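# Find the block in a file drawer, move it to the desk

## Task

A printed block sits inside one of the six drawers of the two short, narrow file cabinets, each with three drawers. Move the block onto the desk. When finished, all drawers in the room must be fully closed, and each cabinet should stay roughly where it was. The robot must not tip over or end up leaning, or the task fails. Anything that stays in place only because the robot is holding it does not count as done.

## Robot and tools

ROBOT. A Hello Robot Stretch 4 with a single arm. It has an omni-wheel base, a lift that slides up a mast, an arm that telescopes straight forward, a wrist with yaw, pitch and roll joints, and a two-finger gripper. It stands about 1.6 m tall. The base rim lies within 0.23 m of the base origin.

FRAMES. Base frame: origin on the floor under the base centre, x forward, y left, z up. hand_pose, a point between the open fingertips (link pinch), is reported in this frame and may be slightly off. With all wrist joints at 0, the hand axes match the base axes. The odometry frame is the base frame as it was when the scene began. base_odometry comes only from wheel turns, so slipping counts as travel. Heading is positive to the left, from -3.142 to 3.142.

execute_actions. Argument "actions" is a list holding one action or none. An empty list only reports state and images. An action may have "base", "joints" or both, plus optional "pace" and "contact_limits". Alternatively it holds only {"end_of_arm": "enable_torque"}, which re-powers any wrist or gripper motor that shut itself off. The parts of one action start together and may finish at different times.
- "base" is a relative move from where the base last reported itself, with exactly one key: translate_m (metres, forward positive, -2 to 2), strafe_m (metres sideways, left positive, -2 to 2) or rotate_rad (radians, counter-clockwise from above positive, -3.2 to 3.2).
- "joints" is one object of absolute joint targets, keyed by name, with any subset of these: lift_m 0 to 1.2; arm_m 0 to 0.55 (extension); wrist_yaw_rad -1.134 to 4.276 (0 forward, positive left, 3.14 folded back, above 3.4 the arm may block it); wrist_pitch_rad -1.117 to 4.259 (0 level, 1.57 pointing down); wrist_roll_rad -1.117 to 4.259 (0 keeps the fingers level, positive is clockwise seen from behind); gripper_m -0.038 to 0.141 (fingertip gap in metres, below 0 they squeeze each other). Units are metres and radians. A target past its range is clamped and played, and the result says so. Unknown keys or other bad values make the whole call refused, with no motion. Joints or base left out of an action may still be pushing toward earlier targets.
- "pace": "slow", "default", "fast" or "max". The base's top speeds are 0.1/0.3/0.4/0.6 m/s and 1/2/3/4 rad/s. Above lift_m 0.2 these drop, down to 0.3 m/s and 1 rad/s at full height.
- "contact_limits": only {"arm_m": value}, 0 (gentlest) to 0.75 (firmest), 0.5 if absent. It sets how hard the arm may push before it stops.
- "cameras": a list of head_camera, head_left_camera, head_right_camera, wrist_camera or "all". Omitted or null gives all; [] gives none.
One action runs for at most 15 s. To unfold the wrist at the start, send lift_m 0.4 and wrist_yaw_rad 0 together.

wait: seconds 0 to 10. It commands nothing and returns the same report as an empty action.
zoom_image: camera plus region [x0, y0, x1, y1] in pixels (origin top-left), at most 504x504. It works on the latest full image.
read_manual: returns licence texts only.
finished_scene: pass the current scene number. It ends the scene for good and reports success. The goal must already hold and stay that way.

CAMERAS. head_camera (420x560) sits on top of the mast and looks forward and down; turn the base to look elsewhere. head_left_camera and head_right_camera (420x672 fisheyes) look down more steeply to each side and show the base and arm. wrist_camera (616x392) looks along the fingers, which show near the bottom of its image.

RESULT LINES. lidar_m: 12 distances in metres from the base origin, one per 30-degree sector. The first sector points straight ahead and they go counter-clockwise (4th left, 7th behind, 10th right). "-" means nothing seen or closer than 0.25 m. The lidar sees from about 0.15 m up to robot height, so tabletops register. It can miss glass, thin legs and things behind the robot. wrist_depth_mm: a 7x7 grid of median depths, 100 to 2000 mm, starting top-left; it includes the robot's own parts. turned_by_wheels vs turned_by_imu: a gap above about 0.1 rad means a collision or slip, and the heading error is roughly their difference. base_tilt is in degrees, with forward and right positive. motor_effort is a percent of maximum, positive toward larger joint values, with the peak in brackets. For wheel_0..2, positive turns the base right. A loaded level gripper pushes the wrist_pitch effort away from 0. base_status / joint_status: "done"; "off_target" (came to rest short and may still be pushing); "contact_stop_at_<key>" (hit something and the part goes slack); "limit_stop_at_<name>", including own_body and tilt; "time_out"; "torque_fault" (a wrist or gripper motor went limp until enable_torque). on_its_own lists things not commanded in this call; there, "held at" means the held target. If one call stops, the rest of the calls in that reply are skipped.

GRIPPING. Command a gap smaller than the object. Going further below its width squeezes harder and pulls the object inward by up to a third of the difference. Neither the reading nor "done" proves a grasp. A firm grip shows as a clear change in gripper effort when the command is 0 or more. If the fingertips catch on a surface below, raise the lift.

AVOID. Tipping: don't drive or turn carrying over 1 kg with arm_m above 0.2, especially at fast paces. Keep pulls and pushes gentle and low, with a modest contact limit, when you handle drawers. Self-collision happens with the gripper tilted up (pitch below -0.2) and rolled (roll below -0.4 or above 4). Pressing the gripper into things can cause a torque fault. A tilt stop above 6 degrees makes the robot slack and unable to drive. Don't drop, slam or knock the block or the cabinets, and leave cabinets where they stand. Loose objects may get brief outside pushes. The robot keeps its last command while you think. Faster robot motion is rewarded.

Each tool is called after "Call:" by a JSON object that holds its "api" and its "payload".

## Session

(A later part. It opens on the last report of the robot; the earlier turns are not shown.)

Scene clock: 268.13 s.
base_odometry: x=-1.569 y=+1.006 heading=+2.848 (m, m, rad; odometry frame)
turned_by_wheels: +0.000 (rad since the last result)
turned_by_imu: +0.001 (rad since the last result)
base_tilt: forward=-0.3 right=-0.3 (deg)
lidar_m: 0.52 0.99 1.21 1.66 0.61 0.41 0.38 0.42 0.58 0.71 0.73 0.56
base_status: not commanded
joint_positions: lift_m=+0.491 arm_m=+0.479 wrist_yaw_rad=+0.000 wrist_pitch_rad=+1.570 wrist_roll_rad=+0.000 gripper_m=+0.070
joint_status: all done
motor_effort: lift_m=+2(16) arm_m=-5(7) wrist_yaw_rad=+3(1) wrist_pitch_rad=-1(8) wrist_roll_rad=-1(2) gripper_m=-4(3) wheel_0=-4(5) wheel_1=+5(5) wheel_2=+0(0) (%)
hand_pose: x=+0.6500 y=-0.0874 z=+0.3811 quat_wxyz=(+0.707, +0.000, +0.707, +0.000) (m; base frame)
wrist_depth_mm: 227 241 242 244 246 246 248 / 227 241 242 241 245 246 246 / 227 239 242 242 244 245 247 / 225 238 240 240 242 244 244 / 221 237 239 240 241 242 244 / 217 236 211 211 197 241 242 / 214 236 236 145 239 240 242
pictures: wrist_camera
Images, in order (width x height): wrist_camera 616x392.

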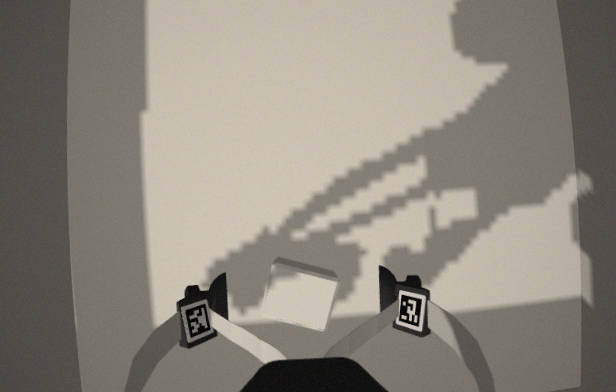

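Touching the floor. Raise a hair and grip.

Call:
{"api": "execute_actions", "payload": {"actions": [{"joints":{"lift_m":0.5}}], "cameras": []}}

Call:
{"api": "execute_actions", "payload": {"actions": [{"joints":{"gripper_m":0.0}}], "cameras": ["wrist_camera"]}}

Call:
{"api": "execute_actions", "payload": {"actions": [{"joints":{"lift_m":0.7}}], "cameras": ["wrist_camera"]}}

Scene clock: 276.67 s.
base_odometry: x=-1.569 y=+1.006 heading=+2.848 (m, m, rad; odometry frame)
turned_by_wheels: +0.000 (rad since the last result)
turned_by_imu: +0.000 (rad since the last result)
base_tilt: forward=-0.2 right=-0.1 (deg)
lidar_m: 0.50 0.98 1.23 1.66 0.61 0.41 0.40 0.41 0.59 0.70 0.75 0.52
base_status: not commanded
joint_positions: lift_m=+0.500 arm_m=+0.479 wrist_yaw_rad=+0.000 wrist_pitch_rad=+1.569 wrist_roll_rad=+0.000 gripper_m=+0.070
joint_status: all done
motor_effort: lift_m=+15(15) arm_m=-5(5) wrist_yaw_rad=+1(0) wrist_pitch_rad=+1(6) wrist_roll_rad=-1(0) gripper_m=-2(2) wheel_0=-5(4) wheel_1=+5(5) wheel_2=+0(0) (%)
hand_pose: x=+0.6502 y=-0.0874 z=+0.3900 quat_wxyz=(+0.708, +0.000, +0.707, +0.000) (m; base frame)
wrist_depth_mm: 226 243 245 246 248 248 249 / 225 243 244 245 247 248 248 / 225 243 243 244 245 247 247 / 224 243 242 244 244 247 246 / 221 240 242 242 246 246 245 / 215 241 204 215 196 245 245 / 213 240 240 147 243 244 245
pictures: none
No camera images: the call's "cameras" was empty. Leave "cameras" out to get every camera's image.

Scene clock: 278.17 s.
base_odometry: x=-1.569 y=+1.006 heading=+2.848 (m, m, rad; odometry frame)
turned_by_wheels: +0.000 (rad since the last result)
turned_by_imu: +0.000 (rad since the last result)
base_tilt: forward=-0.2 right=-0.3 (deg)
lidar_m: 0.51 0.98 1.22 1.66 0.60 0.43 0.40 0.41 0.59 0.72 0.75 0.55
base_status: not commanded
joint_positions: lift_m=+0.500 arm_m=+0.479 wrist_yaw_rad=+0.000 wrist_pitch_rad=+1.570 wrist_roll_rad=+0.000 gripper_m=+0.001
joint_status: all done
motor_effort: lift_m=+15(15) arm_m=-5(5) wrist_yaw_rad=+0(0) wrist_pitch_rad=+1(1) wrist_roll_rad=-1(2) gripper_m=-22(23) wheel_0=-4(5) wheel_1=+5(5) wheel_2=+0(0) (%)
hand_pose: x=+0.6502 y=-0.0874 z=+0.3899 quat_wxyz=(+0.707, +0.000, +0.707, +0.000) (m; base frame)
wrist_depth_mm: 224 240 242 241 242 243 245 / 225 237 240 240 241 243 243 / 225 238 240 241 240 243 243 / 223 239 239 240 242 243 245 / 220 237 239 239 241 242 243 / 215 236 205 203 186 242 242 / 213 236 238 238 239 240 242
pictures: wrist_camera
Images, in order (width x height): wrist_camera 616x392.

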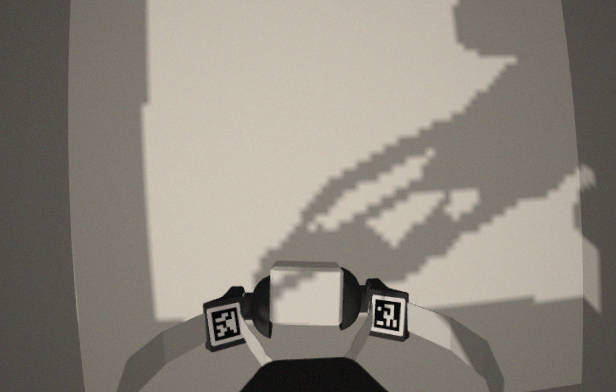

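Scene clock: 280.07 s.
base_odometry: x=-1.569 y=+1.006 heading=+2.848 (m, m, rad; odometry frame)
turned_by_wheels: +0.000 (rad since the last result)
turned_by_imu: +0.000 (rad since the last result)
base_tilt: forward=-0.2 right=-0.1 (deg)
lidar_m: 0.51 0.97 1.21 1.66 0.61 0.41 0.39 0.42 0.57 0.70 0.73 0.54
base_status: not commanded
joint_positions: lift_m=+0.700 arm_m=+0.479 wrist_yaw_rad=+0.000 wrist_pitch_rad=+1.570 wrist_roll_rad=+0.000 gripper_m=+0.001
joint_status: all done
motor_effort: lift_m=+20(23) arm_m=-5(5) wrist_yaw_rad=-1(1) wrist_pitch_rad=-1(0) wrist_roll_rad=-3(1) gripper_m=-24(22) wheel_0=-4(4) wheel_1=+5(5) wheel_2=+0(0) (%)
hand_pose: x=+0.6501 y=-0.0874 z=+0.5896 quat_wxyz=(+0.707, +0.000, +0.707, +0.000) (m; base frame)
wrist_depth_mm: 788 324 436 442 442 394 820 / 798 439 433 439 442 430 809 / 798 436 439 442 442 442 831 / 798 433 439 439 436 439 820 / 809 788 436 436 439 421 809 / 788 788 206 202 186 397 798 / 788 306 306 342 310 310 325
pictures: wrist_camera
Images, in order (width x height): wrist_camera 616x392.

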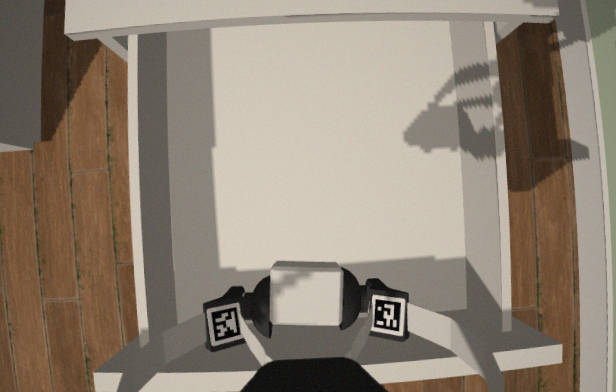

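Call:
{"api": "execute_actions", "payload": {"actions": [{"joints":{"arm_m":0.27}}], "cameras": []}}

Call:
{"api": "execute_actions", "payload": {"actions": [{"joints":{"lift_m":0.455}}], "cameras": ["head_left_camera"]}}

Call:
{"api": "execute_actions", "payload": {"actions": [{"joints":{"arm_m":0.54},"pace":"slow"}], "cameras": ["head_camera","wrist_camera"]}}

Scene clock: 298.70 s.
base_odometry: x=-1.569 y=+1.006 heading=+2.848 (m, m, rad; odometry frame)
turned_by_wheels: +0.000 (rad since the last result)
turned_by_imu: +0.001 (rad since the last result)
base_tilt: forward=-0.1 right=-0.1 (deg)
lidar_m: 0.54 0.97 1.23 1.67 0.60 0.41 0.40 0.42 0.57 0.70 0.76 0.54
base_status: not commanded
joint_positions: lift_m=+0.700 arm_m=+0.271 wrist_yaw_rad=+0.000 wrist_pitch_rad=+1.570 wrist_roll_rad=+0.000 gripper_m=+0.001
joint_status: all done
motor_effort: lift_m=+19(20) arm_m=-6(5) wrist_yaw_rad=+1(1) wrist_pitch_rad=-1(1) wrist_roll_rad=-1(0) gripper_m=-22(23) wheel_0=-4(4) wheel_1=+5(5) wheel_2=+0(0) (%)
hand_pose: x=+0.4421 y=-0.0874 z=+0.5896 quat_wxyz=(+0.707, +0.000, +0.707, +0.000) (m; base frame)
wrist_depth_mm: 798 439 439 439 442 445 820 / 798 436 439 442 445 445 820 / 798 353 338 370 325 345 820 / 798 798 809 809 809 809 820 / 788 798 820 809 809 798 809 / 798 809 206 204 186 798 809 / 788 778 707 759 798 809 798
pictures: none
No camera images: the call's "cameras" was empty. Leave "cameras" out to get every camera's image.

Scene clock: 300.80 s.
base_odometry: x=-1.569 y=+1.006 heading=+2.848 (m, m, rad; odometry frame)
turned_by_wheels: +0.000 (rad since the last result)
turned_by_imu: +0.000 (rad since the last result)
base_tilt: forward=-0.2 right=-0.2 (deg)
lidar_m: 0.55 0.98 1.23 1.68 0.59 0.40 0.40 0.42 0.57 0.71 0.76 0.54
base_status: not commanded
joint_positions: lift_m=+0.455 arm_m=+0.271 wrist_yaw_rad=+0.000 wrist_pitch_rad=+1.570 wrist_roll_rad=+0.000 gripper_m=+0.001
joint_status: all done
motor_effort: lift_m=+15(18) arm_m=-6(6) wrist_yaw_rad=+0(2) wrist_pitch_rad=+0(1) wrist_roll_rad=-2(3) gripper_m=-22(22) wheel_0=-4(4) wheel_1=+5(5) wheel_2=+0(0) (%)
hand_pose: x=+0.4421 y=-0.0874 z=+0.3449 quat_wxyz=(+0.707, +0.000, +0.707, +0.000) (m; base frame)
wrist_depth_mm: - 106 108 112 114 114 - / 132 138 150 157 162 163 145 / 559 198 210 141 564 574 569 / 559 564 564 564 569 569 569 / 559 559 559 564 569 569 574 / 559 564 206 204 186 564 569 / 554 554 559 564 559 569 569
pictures: head_left_camera
Images, in order (width x height): head_left_camera 420x672.

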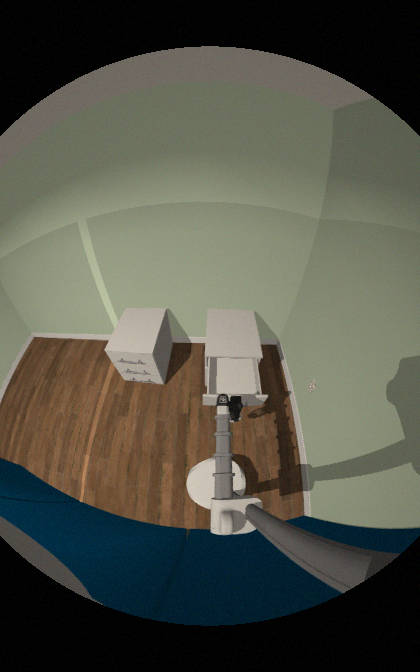

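Scene clock: 304.77 s.
base_odometry: x=-1.569 y=+1.006 heading=+2.848 (m, m, rad; odometry frame)
turned_by_wheels: +0.000 (rad since the last result)
turned_by_imu: +0.001 (rad since the last result)
base_tilt: forward=-0.3 right=-0.2 (deg)
lidar_m: 0.76 0.98 1.22 1.67 0.58 0.42 0.40 0.42 0.59 0.71 0.76 0.76
base_status: not commanded
joint_positions: lift_m=+0.455 arm_m=+0.539 wrist_yaw_rad=+0.000 wrist_pitch_rad=+1.571 wrist_roll_rad=-0.001 gripper_m=+0.001
joint_status: all done
motor_effort: lift_m=+16(16) arm_m=+6(9) wrist_yaw_rad=+0(3) wrist_pitch_rad=-3(23) wrist_roll_rad=+1(5) gripper_m=-23(24) wheel_0=-5(4) wheel_1=+5(5) wheel_2=+0(0) (%)
hand_pose: x=+0.7098 y=-0.0874 z=+0.3449 quat_wxyz=(+0.707, +0.000, +0.707, +0.000) (m; base frame)
wrist_depth_mm: 194 194 196 196 197 198 - / 193 195 196 196 196 197 198 / 193 195 194 196 196 197 198 / 193 193 195 195 - - - / - - - - - - - / 554 554 157 140 140 154 569 / 559 554 559 559 564 559 569
pictures: head_camera, wrist_camera
Images, in order (width x height): head_camera 420x560, wrist_camera 616x392.

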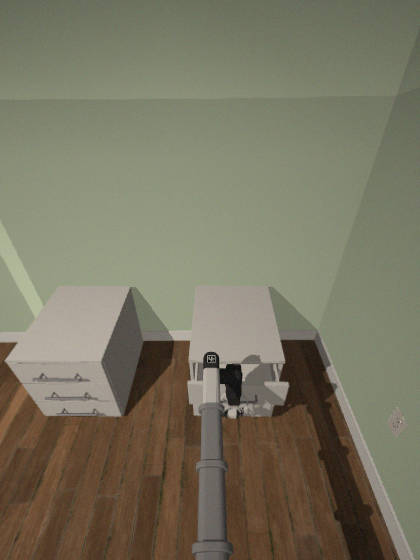

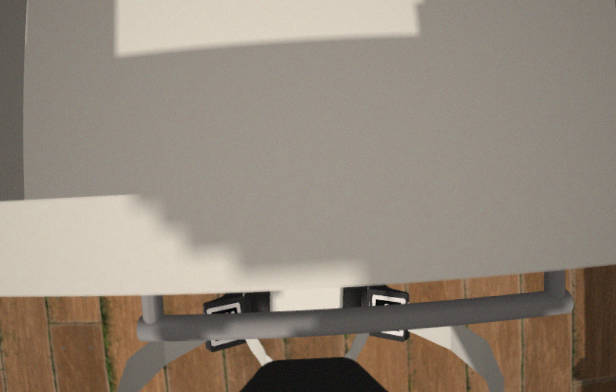

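Call:
{"api": "execute_actions", "payload": {"actions": [{"joints":{"lift_m":0.49,"arm_m":0.53},"pace":"slow"}], "cameras": ["wrist_camera"]}}

Call:
{"api": "execute_actions", "payload": {"actions": [{"base":{"translate_m":0.12},"pace":"slow"}], "cameras": ["wrist_camera","head_camera"]}}

Scene clock: 313.97 s.
base_odometry: x=-1.569 y=+1.006 heading=+2.848 (m, m, rad; odometry frame)
turned_by_wheels: +0.000 (rad since the last result)
turned_by_imu: +0.001 (rad since the last result)
base_tilt: forward=-0.3 right=-0.1 (deg)
lidar_m: 0.73 0.98 1.23 1.67 0.60 0.41 0.39 0.41 0.56 0.72 0.75 0.76
base_status: not commanded
joint_positions: lift_m=+0.490 arm_m=+0.531 wrist_yaw_rad=+0.000 wrist_pitch_rad=+1.570 wrist_roll_rad=-0.001 gripper_m=+0.001
joint_status: all done
motor_effort: lift_m=+20(21) arm_m=-6(6) wrist_yaw_rad=+2(0) wrist_pitch_rad=-1(3) wrist_roll_rad=+2(1) gripper_m=-20(22) wheel_0=-4(4) wheel_1=+5(5) wheel_2=+0(0) (%)
hand_pose: x=+0.7021 y=-0.0874 z=+0.3795 quat_wxyz=(+0.707, +0.000, +0.707, +0.000) (m; base frame)
wrist_depth_mm: 224 229 229 232 232 232 234 / 224 229 229 231 231 233 233 / 224 229 229 231 231 232 234 / - - - 100 100 101 - / 585 585 597 597 603 603 603 / 585 591 175 203 180 597 603 / 585 597 591 591 603 591 603
pictures: wrist_camera
Images, in order (width x height): wrist_camera 616x392.

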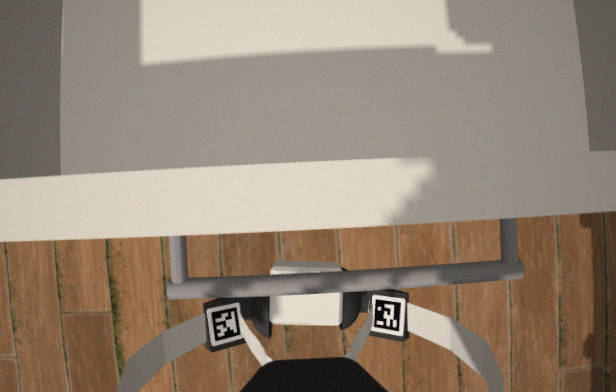

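Scene clock: 316.43 s.
base_odometry: x=-1.684 y=+1.041 heading=+2.848 (m, m, rad; odometry frame)
turned_by_wheels: +0.001 (rad since the last result)
turned_by_imu: +0.001 (rad since the last result)
base_tilt: forward=-0.3 right=-0.1 (deg)
lidar_m: 0.70 0.88 0.99 2.11 0.76 0.53 0.52 0.53 0.74 0.71 0.75 0.71
base_status: done
joint_positions: lift_m=+0.490 arm_m=+0.530 wrist_yaw_rad=-0.002 wrist_pitch_rad=+1.582 wrist_roll_rad=+0.000 gripper_m=+0.001
joint_status: not commanded
on_its_own: wrist_pitch_rad is at rest, and its effort (-34) is outside its rest range (-23 to +23)
motor_effort: lift_m=+20(21) arm_m=-3(6) wrist_yaw_rad=+8(7) wrist_pitch_rad=-34(34) wrist_roll_rad=+0(4) gripper_m=-24(23) wheel_0=+6(10) wheel_1=+8(9) wheel_2=-8(8) (%)
hand_pose: x=+0.6980 y=-0.0874 z=+0.3795 quat_wxyz=(+0.703, +0.001, +0.711, -0.001) (m; base frame)
wrist_depth_mm: - - - - - - - / - - - - - - - / - - - - - - - / - - - - - - - / - - - - - - - / 585 591 171 202 174 597 609 / 591 591 591 603 597 603 609
pictures: head_camera, wrist_camera
Images, in order (width x height): head_camera 420x560, wrist_camera 616x392.

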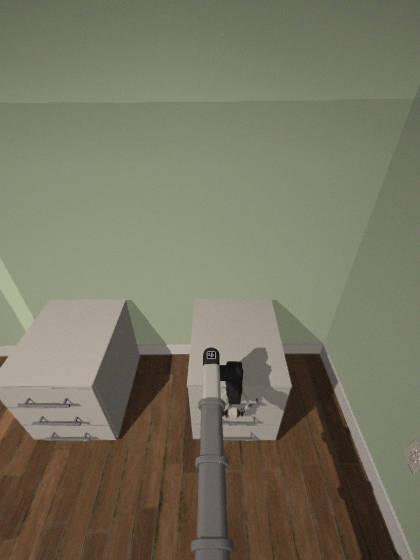

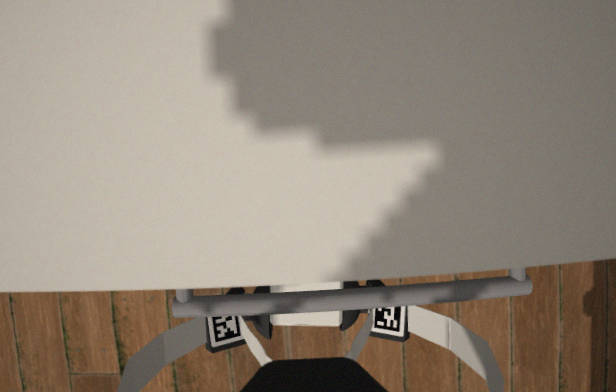

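Call:
{"api": "execute_actions", "payload": {"actions": [{"base":{"translate_m":-0.08},"joints":{"arm_m":0.4},"pace":"slow"}], "cameras": ["head_camera"]}}

Call:
{"api": "execute_actions", "payload": {"actions": [{"joints":{"arm_m":0.0,"lift_m":0.6}}], "cameras": ["head_camera"]}}

Call:
{"api": "execute_actions", "payload": {"actions": [{"base":{"rotate_rad":1.56}}], "cameras": []}}

Call:
{"api": "execute_actions", "payload": {"actions": [{"base":{"translate_m":2.0}}], "cameras": ["head_camera","head_left_camera"]}}

Scene clock: 330.10 s.
base_odometry: x=-1.608 y=+1.018 heading=+2.848 (m, m, rad; odometry frame)
turned_by_wheels: +0.000 (rad since the last result)
turned_by_imu: +0.000 (rad since the last result)
base_tilt: forward=-0.1 right=-0.3 (deg)
lidar_m: 0.78 0.94 1.17 1.79 0.64 0.47 0.44 0.47 0.65 0.70 0.74 0.82
base_status: done
joint_positions: lift_m=+0.490 arm_m=+0.401 wrist_yaw_rad=+0.000 wrist_pitch_rad=+1.570 wrist_roll_rad=+0.000 gripper_m=+0.001
joint_status: all done
motor_effort: lift_m=+20(20) arm_m=-6(7) wrist_yaw_rad=+1(6) wrist_pitch_rad=+0(35) wrist_roll_rad=+2(2) gripper_m=-24(25) wheel_0=-6(7) wheel_1=-5(9) wheel_2=+5(9) (%)
hand_pose: x=+0.5721 y=-0.0874 z=+0.3796 quat_wxyz=(+0.707, +0.000, +0.707, +0.000) (m; base frame)
wrist_depth_mm: 591 404 392 404 421 544 615 / 591 603 597 597 603 597 615 / 597 591 597 603 603 597 615 / 585 591 597 603 609 603 603 / 585 597 597 591 603 603 597 / 585 591 205 204 186 603 609 / 585 585 585 591 591 603 603
pictures: head_camera
Images, in order (width x height): head_camera 420x560.

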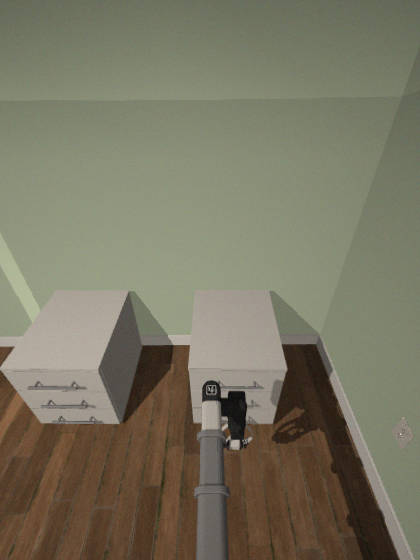

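Scene clock: 332.40 s.
base_odometry: x=-1.608 y=+1.018 heading=+2.848 (m, m, rad; odometry frame)
turned_by_wheels: +0.000 (rad since the last result)
turned_by_imu: +0.000 (rad since the last result)
base_tilt: forward=-0.2 right=-0.3 (deg)
lidar_m: 0.77 0.93 1.16 1.82 0.63 0.45 0.45 0.46 0.64 0.71 0.74 0.82
base_status: not commanded
joint_positions: lift_m=+0.600 arm_m=+0.001 wrist_yaw_rad=+0.000 wrist_pitch_rad=+1.570 wrist_roll_rad=+0.000 gripper_m=+0.001
joint_status: all done
motor_effort: lift_m=+20(22) arm_m=-6(6) wrist_yaw_rad=+1(1) wrist_pitch_rad=-1(2) wrist_roll_rad=+1(0) gripper_m=-22(23) wheel_0=-5(6) wheel_1=-5(5) wheel_2=+4(5) (%)
hand_pose: x=+0.1721 y=-0.0874 z=+0.4895 quat_wxyz=(+0.707, +0.000, +0.707, +0.000) (m; base frame)
wrist_depth_mm: 707 699 715 707 715 715 723 / 699 699 707 715 707 715 715 / 707 707 707 707 723 732 715 / 699 715 707 699 715 707 723 / 699 715 496 496 715 723 723 / 699 496 206 204 186 715 715 / 707 492 492 496 699 715 723
pictures: head_camera
Images, in order (width x height): head_camera 420x560.

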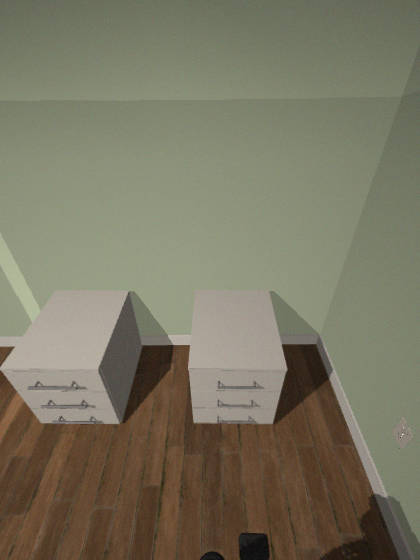

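Scene clock: 334.43 s.
base_odometry: x=-1.607 y=+1.018 heading=-1.876 (m, m, rad; odometry frame)
turned_by_wheels: +1.559 (rad since the last result)
turned_by_imu: +1.571 (rad since the last result)
base_tilt: forward=-0.3 right=-0.3 (deg)
lidar_m: 1.82 0.62 0.47 0.42 0.46 0.65 0.73 0.75 0.82 0.78 0.93 1.17
base_status: done
joint_positions: lift_m=+0.600 arm_m=+0.001 wrist_yaw_rad=+0.000 wrist_pitch_rad=+1.570 wrist_roll_rad=+0.000 gripper_m=+0.001
joint_status: not commanded
motor_effort: lift_m=+20(20) arm_m=-6(6) wrist_yaw_rad=+0(0) wrist_pitch_rad=-1(1) wrist_roll_rad=+1(0) gripper_m=-22(22) wheel_0=-3(9) wheel_1=-4(10) wheel_2=-3(8) (%)
hand_pose: x=+0.1721 y=-0.0874 z=+0.4895 quat_wxyz=(+0.707, +0.000, +0.707, +0.000) (m; base frame)
wrist_depth_mm: 699 707 707 715 715 732 732 / 707 715 707 707 707 732 723 / 699 699 707 707 707 723 723 / 699 707 707 699 707 723 715 / 699 699 500 496 715 715 723 / 683 500 206 203 185 707 715 / 699 492 492 496 699 707 715
pictures: none
No camera images: the call's "cameras" was empty. Leave "cameras" out to get every camera's image.

Scene clock: 342.60 s.
base_odometry: x=-2.207 y=-0.890 heading=-1.875 (m, m, rad; odometry frame)
turned_by_wheels: +0.001 (rad since the last result)
turned_by_imu: +0.002 (rad since the last result)
base_tilt: forward=-0.2 right=-0.3 (deg)
lidar_m: 0.99 1.02 1.40 0.44 0.46 0.66 1.81 1.33 1.41 1.35 1.40 1.04
base_status: done
joint_positions: lift_m=+0.600 arm_m=+0.001 wrist_yaw_rad=+0.000 wrist_pitch_rad=+1.570 wrist_roll_rad=+0.000 gripper_m=+0.001
joint_status: not commanded
motor_effort: lift_m=+19(20) arm_m=-6(6) wrist_yaw_rad=-1(2) wrist_pitch_rad=-1(1) wrist_roll_rad=-1(1) gripper_m=-23(23) wheel_0=+3(7) wheel_1=+6(9) wheel_2=-1(11) (%)
hand_pose: x=+0.1721 y=-0.0874 z=+0.4896 quat_wxyz=(+0.707, +0.000, +0.707, +0.000) (m; base frame)
wrist_depth_mm: 699 699 715 715 715 723 723 / 707 707 715 707 723 707 723 / 707 707 707 699 715 715 715 / 699 699 699 699 715 715 723 / 699 691 496 500 715 715 707 / 699 496 206 202 186 723 715 / 691 492 488 492 707 715 715
pictures: head_camera, head_left_camera
Images, in order (width x height): head_camera 420x560, head_left_camera 420x672.

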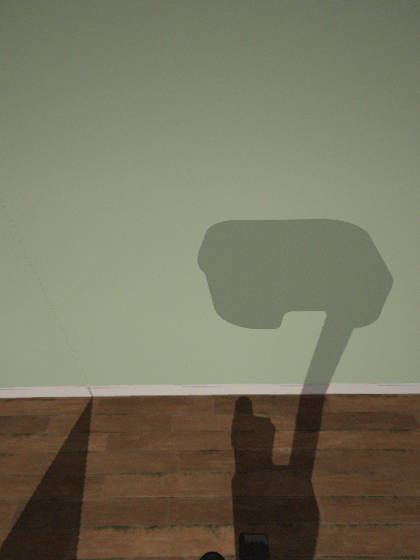

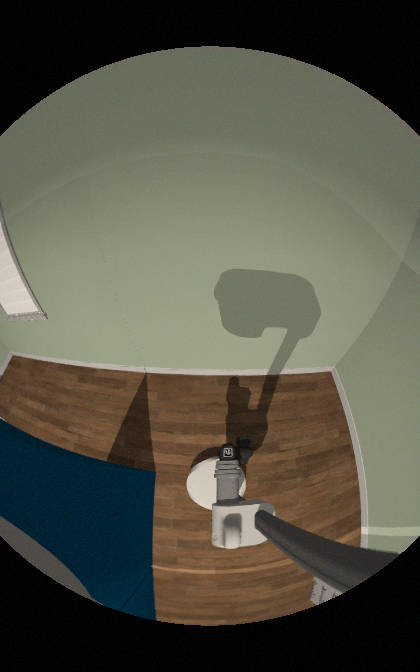

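Call:
{"api": "execute_actions", "payload": {"actions": [{"base":{"translate_m":0.48},"joints":{"lift_m":1.0}}], "cameras": []}}

Call:
{"api": "execute_actions", "payload": {"actions": [{"base":{"strafe_m":1.7}}], "cameras": []}}

Call:
{"api": "execute_actions", "payload": {"actions": [{"base":{"rotate_rad":1.8}}], "cameras": ["head_camera","head_left_camera"]}}

Scene clock: 356.57 s.
base_odometry: x=-2.351 y=-1.348 heading=-1.875 (m, m, rad; odometry frame)
turned_by_wheels: +0.001 (rad since the last result)
turned_by_imu: +0.002 (rad since the last result)
base_tilt: forward=-0.3 right=-0.2 (deg)
lidar_m: 0.51 0.53 0.72 1.90 0.62 0.68 1.84 1.75 1.42 1.34 0.75 0.53
base_status: done
joint_positions: lift_m=+1.000 arm_m=+0.001 wrist_yaw_rad=+0.000 wrist_pitch_rad=+1.570 wrist_roll_rad=+0.000 gripper_m=+0.001
joint_status: all done
motor_effort: lift_m=+20(22) arm_m=-6(6) wrist_yaw_rad=+0(1) wrist_pitch_rad=-1(0) wrist_roll_rad=+0(2) gripper_m=-23(23) wheel_0=+5(9) wheel_1=+4(9) wheel_2=+0(13) (%)
hand_pose: x=+0.1721 y=-0.0874 z=+0.8896 quat_wxyz=(+0.707, +0.000, +0.707, +0.000) (m; base frame)
wrist_depth_mm: 585 597 640 676 691 707 723 / 788 854 917 976 1025 1025 1042 / 1078 1060 1118 1118 1118 1118 1138 / 1098 1098 1118 1078 1098 1118 1098 / 1098 1098 878 891 1098 1098 1118 / 1098 1078 205 202 186 1118 1078 / 1078 1078 891 798 1078 1118 1098
pictures: none
No camera images: the call's "cameras" was empty. Leave "cameras" out to get every camera's image.

Scene clock: 363.57 s.
base_odometry: x=-0.729 y=-1.856 heading=-1.875 (m, m, rad; odometry frame)
turned_by_wheels: +0.000 (rad since the last result)
turned_by_imu: -0.004 (rad since the last result)
base_tilt: forward=-0.2 right=-0.4 (deg)
lidar_m: 0.46 0.50 0.69 1.64 1.01 1.27 3.26 1.09 0.87 2.10 0.73 0.50
base_status: done
joint_positions: lift_m=+1.000 arm_m=+0.001 wrist_yaw_rad=+0.000 wrist_pitch_rad=+1.570 wrist_roll_rad=+0.000 gripper_m=+0.001
joint_status: not commanded
motor_effort: lift_m=+19(20) arm_m=-6(6) wrist_yaw_rad=+0(2) wrist_pitch_rad=+0(0) wrist_roll_rad=+1(1) gripper_m=-22(25) wheel_0=-1(12) wheel_1=+2(14) wheel_2=+0(1) (%)
hand_pose: x=+0.1721 y=-0.0874 z=+0.8896 quat_wxyz=(+0.707, +0.000, +0.707, +0.000) (m; base frame)
wrist_depth_mm: 564 574 621 654 668 683 707 / 750 809 891 931 976 1008 1025 / 1098 1098 1098 1098 1118 1098 1138 / 1098 1098 1118 1098 1098 1098 1118 / 1098 1098 904 891 1098 1118 1118 / 1078 1060 206 203 186 1098 1098 / 1078 1078 878 788 1118 1078 1138
pictures: none
No camera images: the call's "cameras" was empty. Leave "cameras" out to get every camera's image.

Scene clock: 365.97 s.
base_odometry: x=-0.729 y=-1.856 heading=-0.075 (m, m, rad; odometry frame)
turned_by_wheels: +1.799 (rad since the last result)
turned_by_imu: +1.813 (rad since the last result)
base_tilt: forward=-0.3 right=-0.2 (deg)
lidar_m: 0.98 1.03 1.64 1.68 0.91 0.92 1.10 0.61 0.48 0.47 0.54 0.98
base_status: done
joint_positions: lift_m=+1.000 arm_m=+0.001 wrist_yaw_rad=+0.000 wrist_pitch_rad=+1.570 wrist_roll_rad=+0.000 gripper_m=+0.001
joint_status: not commanded
motor_effort: lift_m=+20(19) arm_m=-6(6) wrist_yaw_rad=+2(0) wrist_pitch_rad=-1(1) wrist_roll_rad=-1(0) gripper_m=-23(23) wheel_0=-4(9) wheel_1=-6(10) wheel_2=-2(9) (%)
hand_pose: x=+0.1721 y=-0.0874 z=+0.8896 quat_wxyz=(+0.707, +0.000, +0.707, +0.000) (m; base frame)
wrist_depth_mm: 1118 1098 1118 1098 1118 1098 768 / 1078 1098 1098 1118 1098 1042 750 / 1078 1098 1118 1118 1098 1008 715 / 1098 1098 1118 1078 1138 1008 691 / 1098 1078 891 891 1118 960 683 / 1098 1098 205 203 186 866 640 / 1098 1060 878 778 1078 707 627
pictures: head_camera, head_left_camera
Images, in order (width x height): head_camera 420x560, head_left_camera 420x672.

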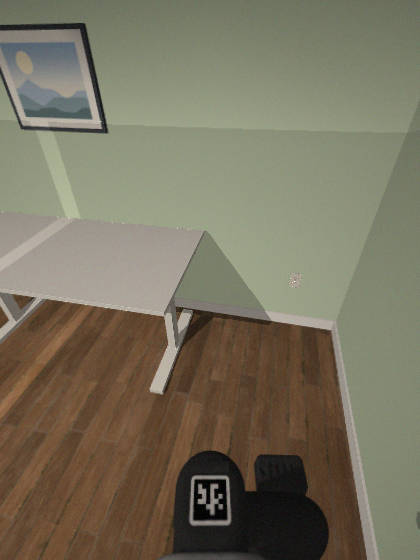

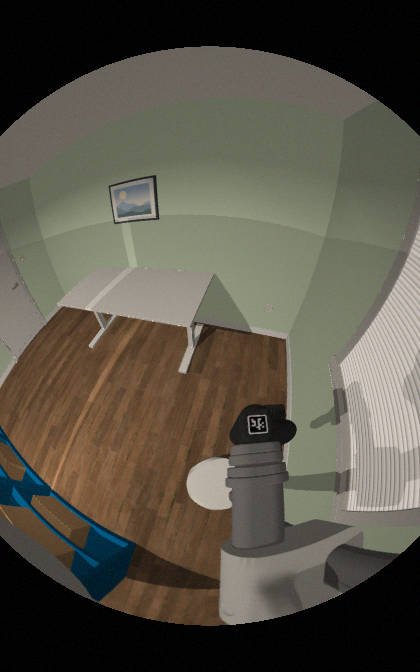

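Call:
{"api": "execute_actions", "payload": {"actions": [{"base":{"rotate_rad":-0.15}}], "cameras": []}}

Call:
{"api": "execute_actions", "payload": {"actions": [{"base":{"strafe_m":0.75}}], "cameras": []}}

Call:
{"api": "execute_actions", "payload": {"actions": [{"base":{"translate_m":0.5}}], "cameras": []}}

Call:
{"api": "execute_actions", "payload": {"actions": [{"joints":{"arm_m":0.5}}], "cameras": ["head_camera","wrist_camera"]}}

Scene clock: 381.10 s.
base_odometry: x=-0.729 y=-1.856 heading=-0.224 (m, m, rad; odometry frame)
turned_by_wheels: -0.149 (rad since the last result)
turned_by_imu: -0.149 (rad since the last result)
base_tilt: forward=-0.3 right=-0.3 (deg)
lidar_m: 1.23 0.97 1.37 2.38 1.03 0.88 1.61 0.69 0.48 0.45 0.50 0.74
base_status: done
joint_positions: lift_m=+1.000 arm_m=+0.001 wrist_yaw_rad=+0.000 wrist_pitch_rad=+1.570 wrist_roll_rad=+0.000 gripper_m=+0.001
joint_status: not commanded
motor_effort: lift_m=+20(19) arm_m=-6(6) wrist_yaw_rad=+1(0) wrist_pitch_rad=-1(0) wrist_roll_rad=+2(2) gripper_m=-22(22) wheel_0=+6(8) wheel_1=+6(8) wheel_2=+5(8) (%)
hand_pose: x=+0.1721 y=-0.0874 z=+0.8896 quat_wxyz=(+0.707, +0.000, +0.707, +0.000) (m; base frame)
wrist_depth_mm: 1098 1078 1098 1098 1118 917 640 / 1098 1078 1098 1118 1118 904 634 / 1118 1098 1078 1118 1098 917 647 / 1098 1098 1078 1078 1098 891 640 / 1098 1098 866 891 1060 917 640 / 1078 1078 206 203 186 842 627 / 1078 1060 891 778 1098 715 640
pictures: none
No camera images: the call's "cameras" was empty. Leave "cameras" out to get every camera's image.

Scene clock: 384.93 s.
base_odometry: x=-0.562 y=-1.125 heading=-0.224 (m, m, rad; odometry frame)
turned_by_wheels: +0.000 (rad since the last result)
turned_by_imu: -0.001 (rad since the last result)
base_tilt: forward=+0.0 right=-0.3 (deg)
lidar_m: 0.92 0.98 1.44 2.18 0.96 0.74 0.70 0.76 1.28 1.22 1.28 0.95
base_status: done
joint_positions: lift_m=+1.000 arm_m=+0.001 wrist_yaw_rad=+0.000 wrist_pitch_rad=+1.570 wrist_roll_rad=+0.000 gripper_m=+0.001
joint_status: not commanded
motor_effort: lift_m=+20(20) arm_m=-6(6) wrist_yaw_rad=+0(1) wrist_pitch_rad=+0(0) wrist_roll_rad=+1(3) gripper_m=-23(22) wheel_0=-2(12) wheel_1=+4(14) wheel_2=+0(3) (%)
hand_pose: x=+0.1721 y=-0.0874 z=+0.8896 quat_wxyz=(+0.707, +0.000, +0.707, +0.000) (m; base frame)
wrist_depth_mm: 1118 1118 1118 1098 1098 1138 1138 / 1098 1098 1098 1118 1160 1118 1138 / 1078 1098 1098 1078 1118 1118 1118 / 1078 1078 1078 1078 1098 1098 1118 / 1078 1078 891 891 1118 1118 1118 / 1060 1098 204 203 186 1118 1138 / 1060 1078 878 778 1098 1098 1098
pictures: none
No camera images: the call's "cameras" was empty. Leave "cameras" out to get every camera's image.

Scene clock: 388.07 s.
base_odometry: x=-0.075 y=-1.236 heading=-0.223 (m, m, rad; odometry frame)
turned_by_wheels: +0.000 (rad since the last result)
turned_by_imu: +0.001 (rad since the last result)
base_tilt: forward=-0.5 right=-0.2 (deg)
lidar_m: 0.43 0.45 0.66 2.40 1.64 1.24 1.22 1.71 1.28 1.24 1.37 0.45
base_status: done
joint_positions: lift_m=+1.000 arm_m=+0.001 wrist_yaw_rad=+0.000 wrist_pitch_rad=+1.570 wrist_roll_rad=+0.000 gripper_m=+0.001
joint_status: not commanded
motor_effort: lift_m=+19(20) arm_m=-6(6) wrist_yaw_rad=+0(0) wrist_pitch_rad=-1(1) wrist_roll_rad=+1(0) gripper_m=-22(22) wheel_0=+4(10) wheel_1=+5(10) wheel_2=-3(11) (%)
hand_pose: x=+0.1721 y=-0.0874 z=+0.8896 quat_wxyz=(+0.707, +0.000, +0.707, +0.000) (m; base frame)
wrist_depth_mm: 1098 1078 1078 1098 1098 1098 1138 / 1118 1098 1118 1098 1098 1138 1118 / 1118 1078 1118 1098 1098 1098 1118 / 1078 1098 1078 1078 1078 1118 1118 / 1098 1060 878 891 1118 1118 1098 / 1078 1078 206 203 187 1138 1098 / 1078 1078 891 778 1098 1118 1118
pictures: none
No camera images: the call's "cameras" was empty. Leave "cameras" out to get every camera's image.

Scene clock: 390.60 s.
base_odometry: x=-0.075 y=-1.236 heading=-0.223 (m, m, rad; odometry frame)
turned_by_wheels: +0.000 (rad since the last result)
turned_by_imu: +0.000 (rad since the last result)
base_tilt: forward=-0.3 right=-0.3 (deg)
lidar_m: 0.42 0.47 0.66 2.43 1.67 1.26 1.22 1.71 1.26 1.25 1.38 0.43
base_status: not commanded
joint_positions: lift_m=+1.000 arm_m=+0.499 wrist_yaw_rad=+0.000 wrist_pitch_rad=+1.570 wrist_roll_rad=+0.000 gripper_m=+0.001
joint_status: all done
motor_effort: lift_m=+19(20) arm_m=+6(6) wrist_yaw_rad=+0(1) wrist_pitch_rad=+0(0) wrist_roll_rad=+3(2) gripper_m=-23(23) wheel_0=+4(4) wheel_1=+5(5) wheel_2=-3(3) (%)
hand_pose: x=+0.6701 y=-0.0874 z=+0.8896 quat_wxyz=(+0.707, +0.000, +0.707, +0.000) (m; base frame)
wrist_depth_mm: 392 389 392 394 394 397 399 / 389 387 389 392 394 394 399 / 389 387 387 392 392 394 399 / 387 387 389 389 392 394 394 / 389 387 387 392 392 394 394 / 387 384 206 202 185 394 397 / 384 384 389 389 392 392 389
pictures: head_camera, wrist_camera
Images, in order (width x height): head_camera 420x560, wrist_camera 616x392.

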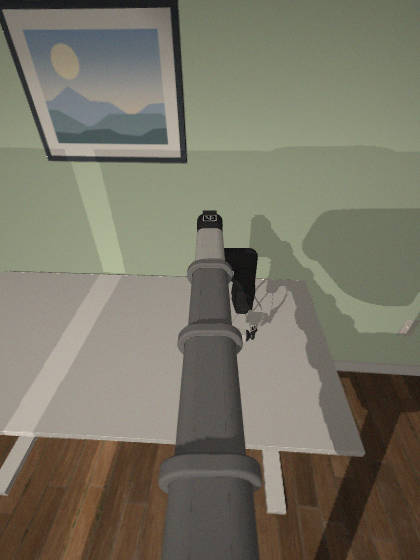

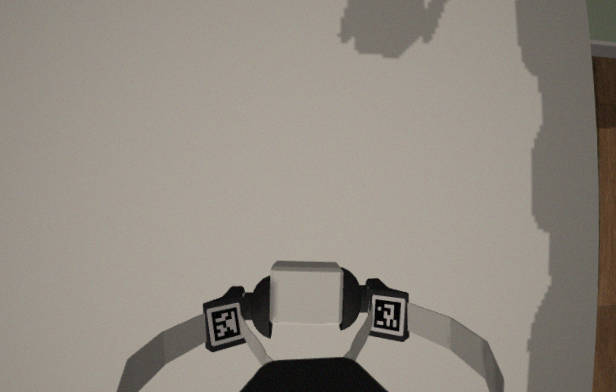

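Call:
{"api": "execute_actions", "payload": {"actions": [{"joints":{"lift_m":0.856},"pace":"slow"}], "cameras": []}}

Call:
{"api": "execute_actions", "payload": {"actions": [{"joints":{"gripper_m":0.07}}], "cameras": []}}

Call:
{"api": "execute_actions", "payload": {"actions": [{"joints":{"lift_m":1.0}}], "cameras": ["wrist_camera","head_camera"]}}

Scene clock: 398.37 s.
base_odometry: x=-0.075 y=-1.236 heading=-0.223 (m, m, rad; odometry frame)
turned_by_wheels: +0.000 (rad since the last result)
turned_by_imu: +0.001 (rad since the last result)
base_tilt: forward=-0.2 right=-0.2 (deg)
lidar_m: 0.41 0.47 0.65 2.42 1.61 1.24 1.20 1.72 1.27 1.25 1.36 0.43
base_status: not commanded
joint_positions: lift_m=+0.856 arm_m=+0.499 wrist_yaw_rad=+0.000 wrist_pitch_rad=+1.570 wrist_roll_rad=+0.000 gripper_m=+0.001
joint_status: all done
motor_effort: lift_m=+16(19) arm_m=+6(6) wrist_yaw_rad=+1(1) wrist_pitch_rad=+0(1) wrist_roll_rad=+1(0) gripper_m=-22(23) wheel_0=+5(4) wheel_1=+5(5) wheel_2=-3(3) (%)
hand_pose: x=+0.6701 y=-0.0874 z=+0.7459 quat_wxyz=(+0.707, +0.000, +0.707, +0.000) (m; base frame)
wrist_depth_mm: 247 246 248 250 250 251 252 / 245 247 248 249 250 252 251 / 245 246 247 249 249 251 252 / 245 247 247 248 249 250 251 / 244 245 246 249 250 250 251 / 244 243 205 203 186 249 249 / 243 245 245 248 249 249 248
pictures: none
No camera images: the call's "cameras" was empty. Leave "cameras" out to get every camera's image.

Scene clock: 399.87 s.
base_odometry: x=-0.075 y=-1.236 heading=-0.223 (m, m, rad; odometry frame)
turned_by_wheels: +0.000 (rad since the last result)
turned_by_imu: +0.000 (rad since the last result)
base_tilt: forward=-0.3 right=-0.2 (deg)
lidar_m: 0.43 0.47 0.69 2.42 1.64 1.24 1.19 1.72 1.31 1.24 1.38 0.43
base_status: not commanded
joint_positions: lift_m=+0.856 arm_m=+0.499 wrist_yaw_rad=+0.000 wrist_pitch_rad=+1.570 wrist_roll_rad=+0.000 gripper_m=+0.070
joint_status: all done
motor_effort: lift_m=+15(16) arm_m=+6(6) wrist_yaw_rad=+0(2) wrist_pitch_rad=+0(1) wrist_roll_rad=+1(1) gripper_m=-2(21) wheel_0=+4(4) wheel_1=+5(5) wheel_2=-3(3) (%)
hand_pose: x=+0.6701 y=-0.0874 z=+0.7459 quat_wxyz=(+0.707, +0.000, +0.707, +0.000) (m; base frame)
wrist_depth_mm: 246 249 249 250 251 253 252 / 247 248 248 250 250 252 253 / 246 247 248 248 251 250 252 / 245 246 248 248 249 250 251 / 244 245 247 248 247 250 251 / 244 246 212 219 198 249 251 / 243 245 246 151 249 249 250
pictures: none
No camera images: the call's "cameras" was empty. Leave "cameras" out to get every camera's image.

Scene clock: 401.53 s.
base_odometry: x=-0.075 y=-1.236 heading=-0.223 (m, m, rad; odometry frame)
turned_by_wheels: +0.000 (rad since the last result)
turned_by_imu: +0.000 (rad since the last result)
base_tilt: forward=-0.3 right=-0.3 (deg)
lidar_m: 0.42 0.45 0.68 2.42 1.64 1.26 1.21 1.72 1.26 1.26 1.39 0.43
base_status: not commanded
joint_positions: lift_m=+1.000 arm_m=+0.499 wrist_yaw_rad=+0.000 wrist_pitch_rad=+1.570 wrist_roll_rad=+0.000 gripper_m=+0.070
joint_status: all done
motor_effort: lift_m=+20(19) arm_m=+6(6) wrist_yaw_rad=+1(1) wrist_pitch_rad=+0(0) wrist_roll_rad=+1(0) gripper_m=-2(2) wheel_0=+4(4) wheel_1=+5(5) wheel_2=-3(3) (%)
hand_pose: x=+0.6701 y=-0.0874 z=+0.8895 quat_wxyz=(+0.707, +0.000, +0.707, +0.000) (m; base frame)
wrist_depth_mm: 392 389 392 394 394 399 397 / 384 392 389 392 394 392 399 / 387 389 389 392 392 394 394 / 384 387 389 394 392 397 394 / 389 387 389 389 392 394 394 / 387 384 212 389 196 394 397 / 387 382 387 151 392 389 389
pictures: head_camera, wrist_camera
Images, in order (width x height): head_camera 420x560, wrist_camera 616x392.

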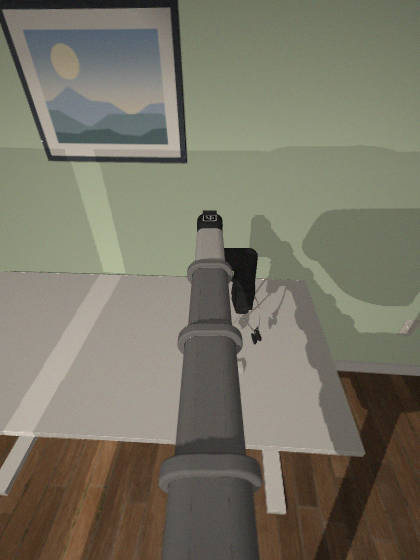

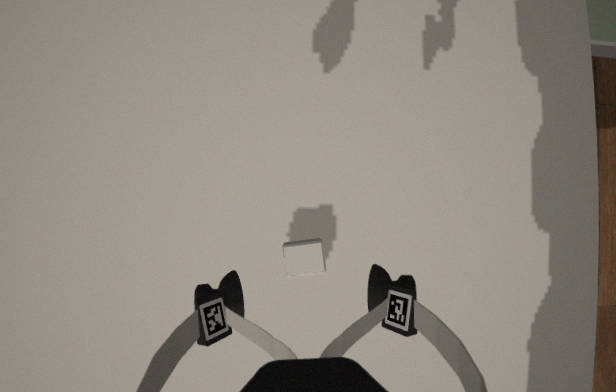

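Call:
{"api": "finished_scene", "payload": {"scene": 1}}

The scene is finished: the task was done.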